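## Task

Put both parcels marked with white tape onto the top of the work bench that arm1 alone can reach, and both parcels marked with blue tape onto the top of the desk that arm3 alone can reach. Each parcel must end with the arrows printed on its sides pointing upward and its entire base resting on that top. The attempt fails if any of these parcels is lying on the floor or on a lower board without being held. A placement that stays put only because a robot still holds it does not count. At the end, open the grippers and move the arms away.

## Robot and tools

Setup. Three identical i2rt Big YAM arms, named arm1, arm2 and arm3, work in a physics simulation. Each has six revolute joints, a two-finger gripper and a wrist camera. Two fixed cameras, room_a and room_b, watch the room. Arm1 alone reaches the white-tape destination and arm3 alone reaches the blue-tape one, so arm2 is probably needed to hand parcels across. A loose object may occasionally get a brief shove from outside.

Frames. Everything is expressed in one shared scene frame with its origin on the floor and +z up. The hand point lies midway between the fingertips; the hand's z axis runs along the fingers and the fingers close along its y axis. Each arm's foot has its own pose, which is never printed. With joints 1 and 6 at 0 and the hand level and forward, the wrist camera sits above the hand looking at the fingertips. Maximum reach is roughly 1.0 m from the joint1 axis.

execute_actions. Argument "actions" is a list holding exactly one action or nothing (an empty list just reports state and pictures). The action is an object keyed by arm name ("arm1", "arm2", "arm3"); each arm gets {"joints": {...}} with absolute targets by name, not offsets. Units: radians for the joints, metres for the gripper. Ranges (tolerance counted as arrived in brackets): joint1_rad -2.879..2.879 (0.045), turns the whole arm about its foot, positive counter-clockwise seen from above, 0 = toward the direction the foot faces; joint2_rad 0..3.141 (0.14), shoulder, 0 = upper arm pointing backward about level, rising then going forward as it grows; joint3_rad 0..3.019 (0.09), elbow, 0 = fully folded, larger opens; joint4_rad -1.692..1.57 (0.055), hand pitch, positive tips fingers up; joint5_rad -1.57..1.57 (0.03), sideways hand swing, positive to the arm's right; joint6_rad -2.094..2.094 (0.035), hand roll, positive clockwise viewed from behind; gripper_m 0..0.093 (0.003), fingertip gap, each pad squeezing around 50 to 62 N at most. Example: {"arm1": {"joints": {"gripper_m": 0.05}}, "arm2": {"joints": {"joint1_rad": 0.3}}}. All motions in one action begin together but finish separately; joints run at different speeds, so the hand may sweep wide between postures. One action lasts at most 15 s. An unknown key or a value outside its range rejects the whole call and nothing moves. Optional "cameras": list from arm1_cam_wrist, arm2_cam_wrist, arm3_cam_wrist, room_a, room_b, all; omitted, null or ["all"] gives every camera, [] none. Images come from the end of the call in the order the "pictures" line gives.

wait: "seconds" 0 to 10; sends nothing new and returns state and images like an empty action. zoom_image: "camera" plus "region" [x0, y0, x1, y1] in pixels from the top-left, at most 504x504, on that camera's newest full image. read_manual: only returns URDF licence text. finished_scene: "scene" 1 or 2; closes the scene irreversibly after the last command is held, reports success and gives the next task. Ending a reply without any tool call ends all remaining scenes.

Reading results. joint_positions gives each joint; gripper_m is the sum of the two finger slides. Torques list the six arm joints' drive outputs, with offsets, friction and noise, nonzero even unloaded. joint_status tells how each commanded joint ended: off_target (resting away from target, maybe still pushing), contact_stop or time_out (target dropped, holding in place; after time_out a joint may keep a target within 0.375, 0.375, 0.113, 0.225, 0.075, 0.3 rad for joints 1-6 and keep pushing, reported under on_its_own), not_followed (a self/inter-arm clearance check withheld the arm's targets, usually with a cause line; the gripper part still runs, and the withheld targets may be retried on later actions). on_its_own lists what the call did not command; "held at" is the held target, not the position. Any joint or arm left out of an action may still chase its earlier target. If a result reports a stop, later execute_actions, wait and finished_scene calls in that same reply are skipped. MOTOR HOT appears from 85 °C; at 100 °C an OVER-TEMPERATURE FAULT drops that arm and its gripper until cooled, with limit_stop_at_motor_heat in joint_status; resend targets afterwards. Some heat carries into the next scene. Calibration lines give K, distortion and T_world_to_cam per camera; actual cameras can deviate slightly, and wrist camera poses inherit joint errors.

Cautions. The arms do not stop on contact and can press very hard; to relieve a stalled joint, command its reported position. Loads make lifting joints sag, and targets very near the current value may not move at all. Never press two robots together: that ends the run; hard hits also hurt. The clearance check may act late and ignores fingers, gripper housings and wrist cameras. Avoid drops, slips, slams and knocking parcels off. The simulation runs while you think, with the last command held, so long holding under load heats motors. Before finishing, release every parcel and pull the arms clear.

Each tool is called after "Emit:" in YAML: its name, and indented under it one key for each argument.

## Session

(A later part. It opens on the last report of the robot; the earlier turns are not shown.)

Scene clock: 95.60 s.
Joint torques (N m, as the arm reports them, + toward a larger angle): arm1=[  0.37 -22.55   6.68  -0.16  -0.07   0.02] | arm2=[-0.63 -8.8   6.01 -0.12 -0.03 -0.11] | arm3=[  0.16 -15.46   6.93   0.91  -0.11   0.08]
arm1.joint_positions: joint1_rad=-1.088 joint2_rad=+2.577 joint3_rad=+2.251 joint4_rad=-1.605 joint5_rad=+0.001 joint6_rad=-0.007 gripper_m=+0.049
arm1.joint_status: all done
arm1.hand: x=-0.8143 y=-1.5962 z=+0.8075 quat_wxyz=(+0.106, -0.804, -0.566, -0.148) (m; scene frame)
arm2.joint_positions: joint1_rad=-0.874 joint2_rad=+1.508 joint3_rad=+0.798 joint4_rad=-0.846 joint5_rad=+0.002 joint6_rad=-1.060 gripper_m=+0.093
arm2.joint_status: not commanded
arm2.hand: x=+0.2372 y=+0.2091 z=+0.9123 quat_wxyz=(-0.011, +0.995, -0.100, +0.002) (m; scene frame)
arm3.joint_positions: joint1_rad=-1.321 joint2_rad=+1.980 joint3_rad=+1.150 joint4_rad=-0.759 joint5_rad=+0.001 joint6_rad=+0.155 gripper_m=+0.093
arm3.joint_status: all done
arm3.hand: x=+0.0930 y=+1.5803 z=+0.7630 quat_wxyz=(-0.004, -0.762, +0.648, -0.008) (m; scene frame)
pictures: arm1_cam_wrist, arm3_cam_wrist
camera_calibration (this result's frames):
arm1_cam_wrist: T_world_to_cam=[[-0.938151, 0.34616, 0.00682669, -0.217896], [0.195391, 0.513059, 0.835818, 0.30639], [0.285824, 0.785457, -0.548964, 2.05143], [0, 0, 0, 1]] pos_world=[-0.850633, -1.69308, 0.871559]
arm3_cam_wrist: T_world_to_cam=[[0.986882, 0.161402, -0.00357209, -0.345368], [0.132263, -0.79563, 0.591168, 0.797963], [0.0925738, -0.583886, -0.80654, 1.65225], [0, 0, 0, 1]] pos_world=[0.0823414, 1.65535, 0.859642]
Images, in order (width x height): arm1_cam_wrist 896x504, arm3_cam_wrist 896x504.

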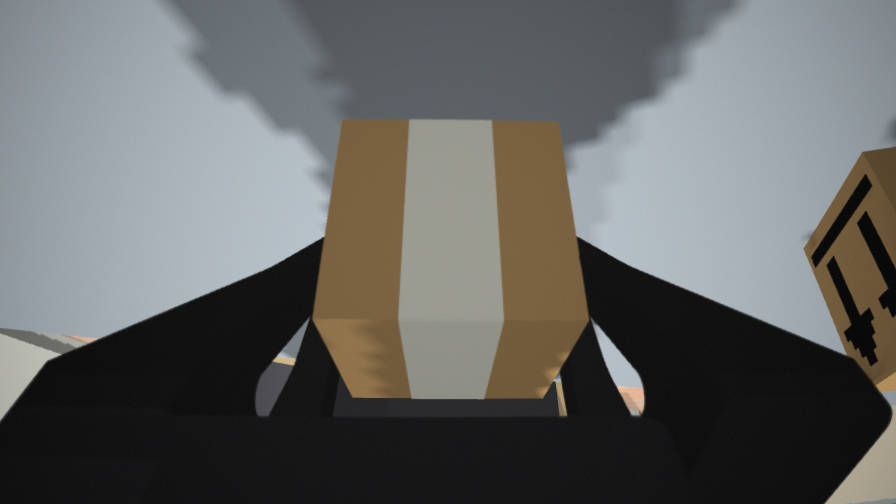

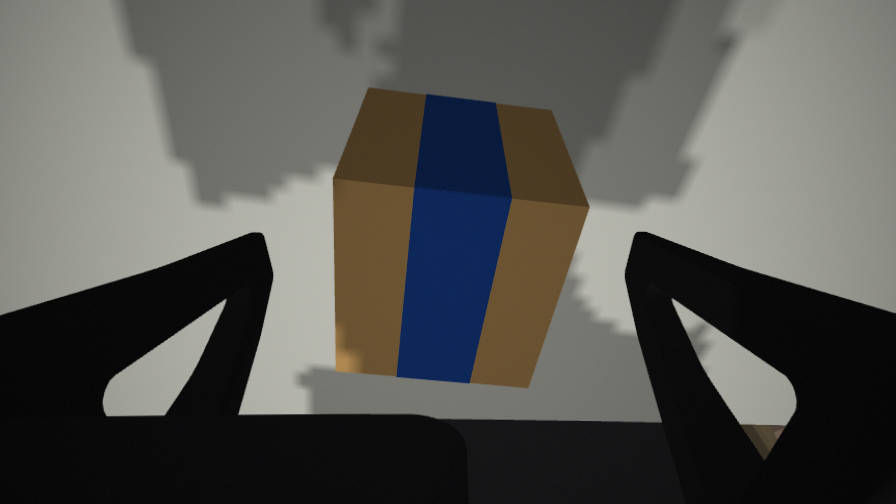

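Emit:
execute_actions:
  actions:
    - {"arm1": {"joints": {"gripper_m": 0.093}}, "arm3": {"joints": {"joint2_rad": 1.6}}}
  cameras: ["arm1_cam_wrist", "arm3_cam_wrist"]

Scene clock: 96.97 s.
Joint torques (N m, as the arm reports them, + toward a larger angle): arm1=[  0.61 -22.51   7.    -0.26  -0.06   0.02] | arm2=[-0.72 -8.81  6.   -0.15 -0.04 -0.11] | arm3=[  0.32 -12.66  10.38   1.63  -0.11   0.07]
arm1.joint_positions: joint1_rad=-1.088 joint2_rad=+2.577 joint3_rad=+2.246 joint4_rad=-1.605 joint5_rad=+0.001 joint6_rad=-0.007 gripper_m=+0.093
arm1.joint_status: all done
arm1.hand: x=-0.8137 y=-1.5946 z=+0.8061 quat_wxyz=(+0.107, -0.804, -0.566, -0.150) (m; scene frame)
arm2.joint_positions: joint1_rad=-0.874 joint2_rad=+1.508 joint3_rad=+0.798 joint4_rad=-0.846 joint5_rad=+0.002 joint6_rad=-1.060 gripper_m=+0.093
arm2.joint_status: not commanded
arm2.hand: x=+0.2372 y=+0.2091 z=+0.9123 quat_wxyz=(-0.011, +0.995, -0.100, +0.002) (m; scene frame)
arm3.joint_positions: joint1_rad=-1.321 joint2_rad=+1.574 joint3_rad=+1.143 joint4_rad=-0.759 joint5_rad=+0.001 joint6_rad=+0.155 gripper_m=+0.093
arm3.joint_status: all done
arm3.hand: x=+0.0800 y=+1.6196 z=+0.9610 quat_wxyz=(+0.100, -0.748, +0.636, +0.161) (m; scene frame)
pictures: arm1_cam_wrist, arm3_cam_wrist
camera_calibration (this result's frames):
arm1_cam_wrist: T_world_to_cam=[[-0.938154, 0.346152, 0.00684792, -0.217934], [0.193984, 0.509153, 0.83853, 0.296994], [0.286772, 0.787999, -0.544812, 2.05069], [0, 0, 0, 1]] pos_world=[-0.850149, -1.69172, 0.869695]
arm3_cam_wrist: T_world_to_cam=[[0.982673, 0.174427, -0.0626864, -0.302132], [0.184388, -0.954364, 0.234927, 1.30922], [-0.0188482, -0.242415, -0.96999, 1.44897], [0, 0, 0, 1]] pos_world=[0.0828029, 1.65343, 1.07898]
Images, in order (width x height): arm1_cam_wrist 896x504, arm3_cam_wrist 896x504.

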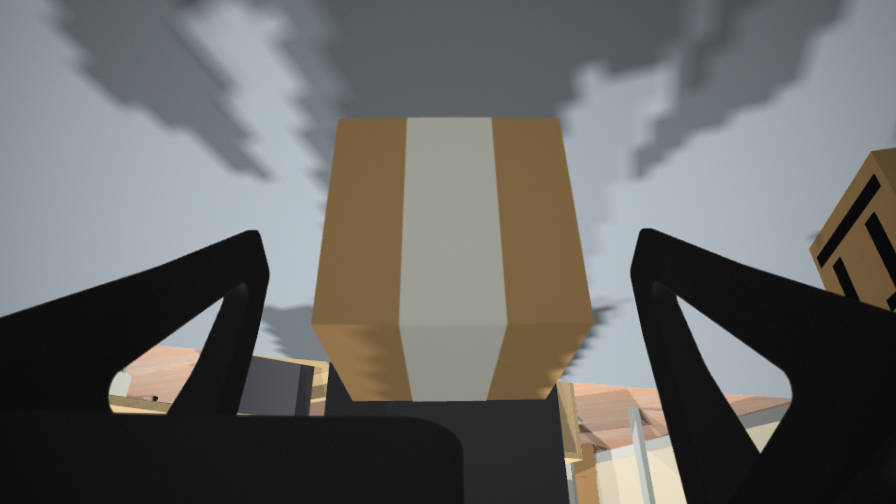

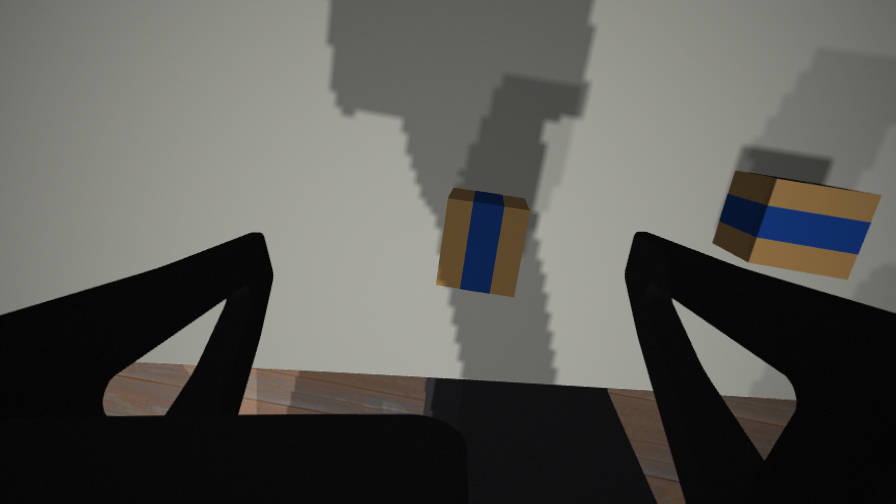

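Emit:
execute_actions:
  actions:
    - {"arm1": {"joints": {"joint2_rad": 2.3}}}
  cameras: ["arm1_cam_wrist", "room_a", "room_b"]

Emit:
zoom_image:
  camera: "room_b"
  region: [200, 250, 320, 340]

Emit:
zoom_image:
  camera: "room_a"
  region: [630, 220, 750, 300]

Emit:
zoom_image:
  camera: "room_a"
  region: [210, 220, 330, 300]

Scene clock: 98.70 s.
Joint torques (N m, as the arm reports them, + toward a larger angle): arm1=[  0.57 -21.46   9.03   0.27  -0.06   0.02] | arm2=[-0.77 -8.92  5.99 -0.14 -0.03 -0.11] | arm3=[  0.25 -12.37  10.32   1.67  -0.11   0.07]
arm1.joint_positions: joint1_rad=-1.088 joint2_rad=+2.265 joint3_rad=+2.235 joint4_rad=-1.605 joint5_rad=+0.001 joint6_rad=-0.007 gripper_m=+0.093
arm1.joint_status: all done
arm1.hand: x=-0.8236 y=-1.6246 z=+1.0048 quat_wxyz=(+0.022, -0.817, -0.576, -0.027) (m; scene frame)
arm2.joint_positions: joint1_rad=-0.874 joint2_rad=+1.508 joint3_rad=+0.798 joint4_rad=-0.846 joint5_rad=+0.002 joint6_rad=-1.060 gripper_m=+0.093
arm2.joint_status: not commanded
arm2.hand: x=+0.2372 y=+0.2091 z=+0.9123 quat_wxyz=(-0.011, +0.995, -0.100, +0.002) (m; scene frame)
arm3.joint_positions: joint1_rad=-1.321 joint2_rad=+1.574 joint3_rad=+1.143 joint4_rad=-0.759 joint5_rad=+0.001 joint6_rad=+0.155 gripper_m=+0.093
arm3.joint_status: not commanded
arm3.hand: x=+0.0800 y=+1.6196 z=+0.9610 quat_wxyz=(+0.100, -0.748, +0.636, +0.161) (m; scene frame)
pictures: arm1_cam_wrist, room_a, room_b
camera_calibration (this result's frames):
arm1_cam_wrist: T_world_to_cam=[[-0.938039, 0.346485, 0.0055045, -0.216179], [0.269395, 0.719158, 0.640498, 0.749904], [0.217964, 0.602295, -0.76794, 2.05124], [0, 0, 0, 1]] pos_world=[-0.851902, -1.69985, 1.09611]
Images, in order (width x height): arm1_cam_wrist 896x504, room_a 896x504, room_b 896x504.

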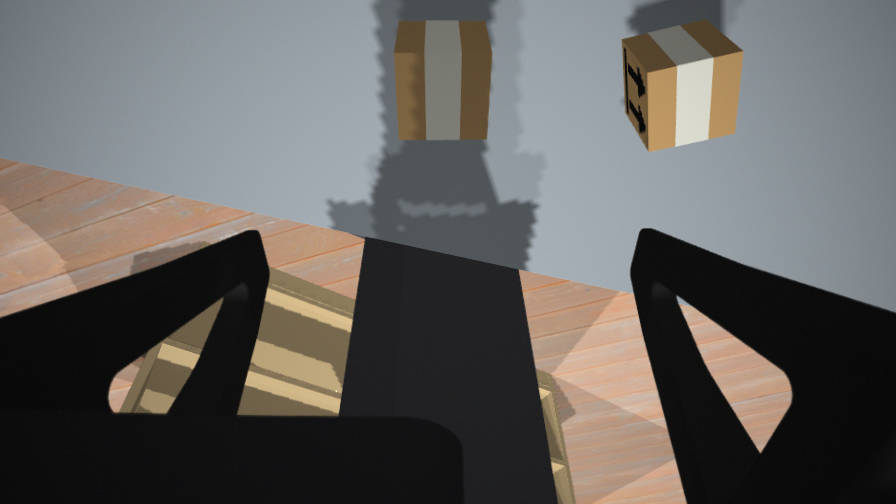

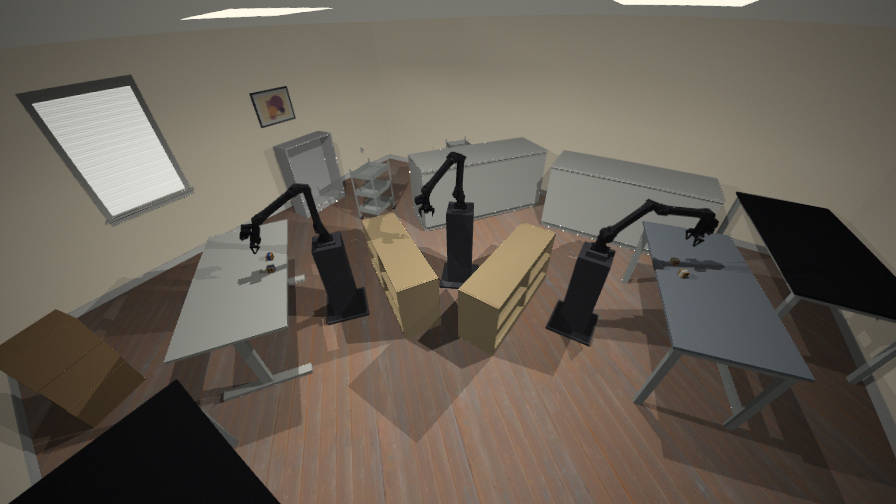

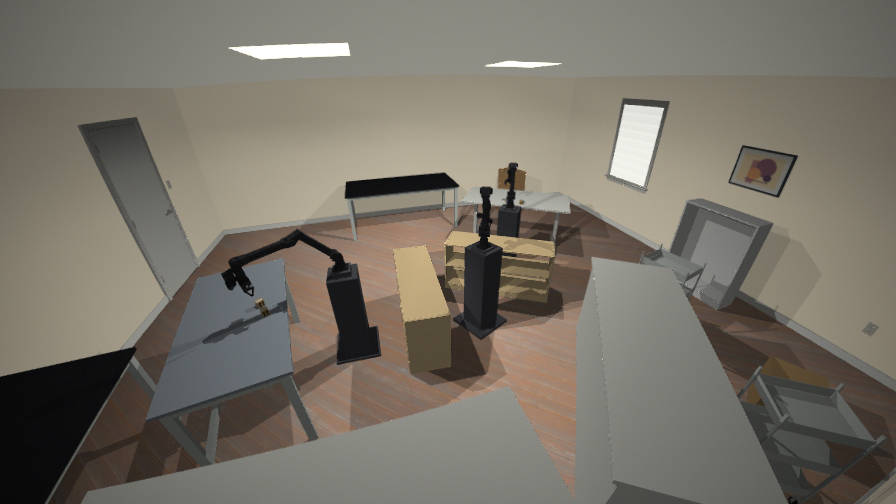

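Region (200, 250, 320, 340) of room_b's 896x504 image, scaled by 4.200, with more detail than that image has; it fills the top 378 rows of this view, and the rest is white.

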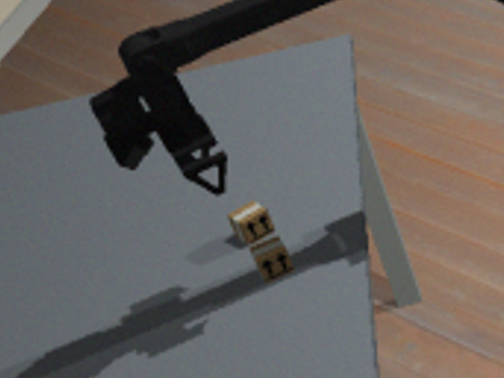

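Region (630, 220, 750, 300) of room_a's 896x504 image, scaled by 4.200, with more detail than that image has.

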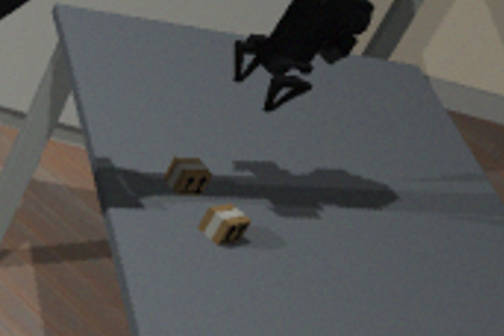

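Region (210, 220, 330, 300) of room_a's 896x504 image, scaled by 4.200, with more detail than that image has.

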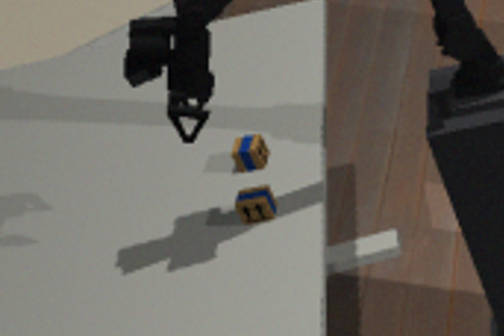

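Both whites show arrows up and both blues are placed, so I'm ending scene 1.

Emit:
finished_scene:
  scene: 1

The scene is finished: the task was done.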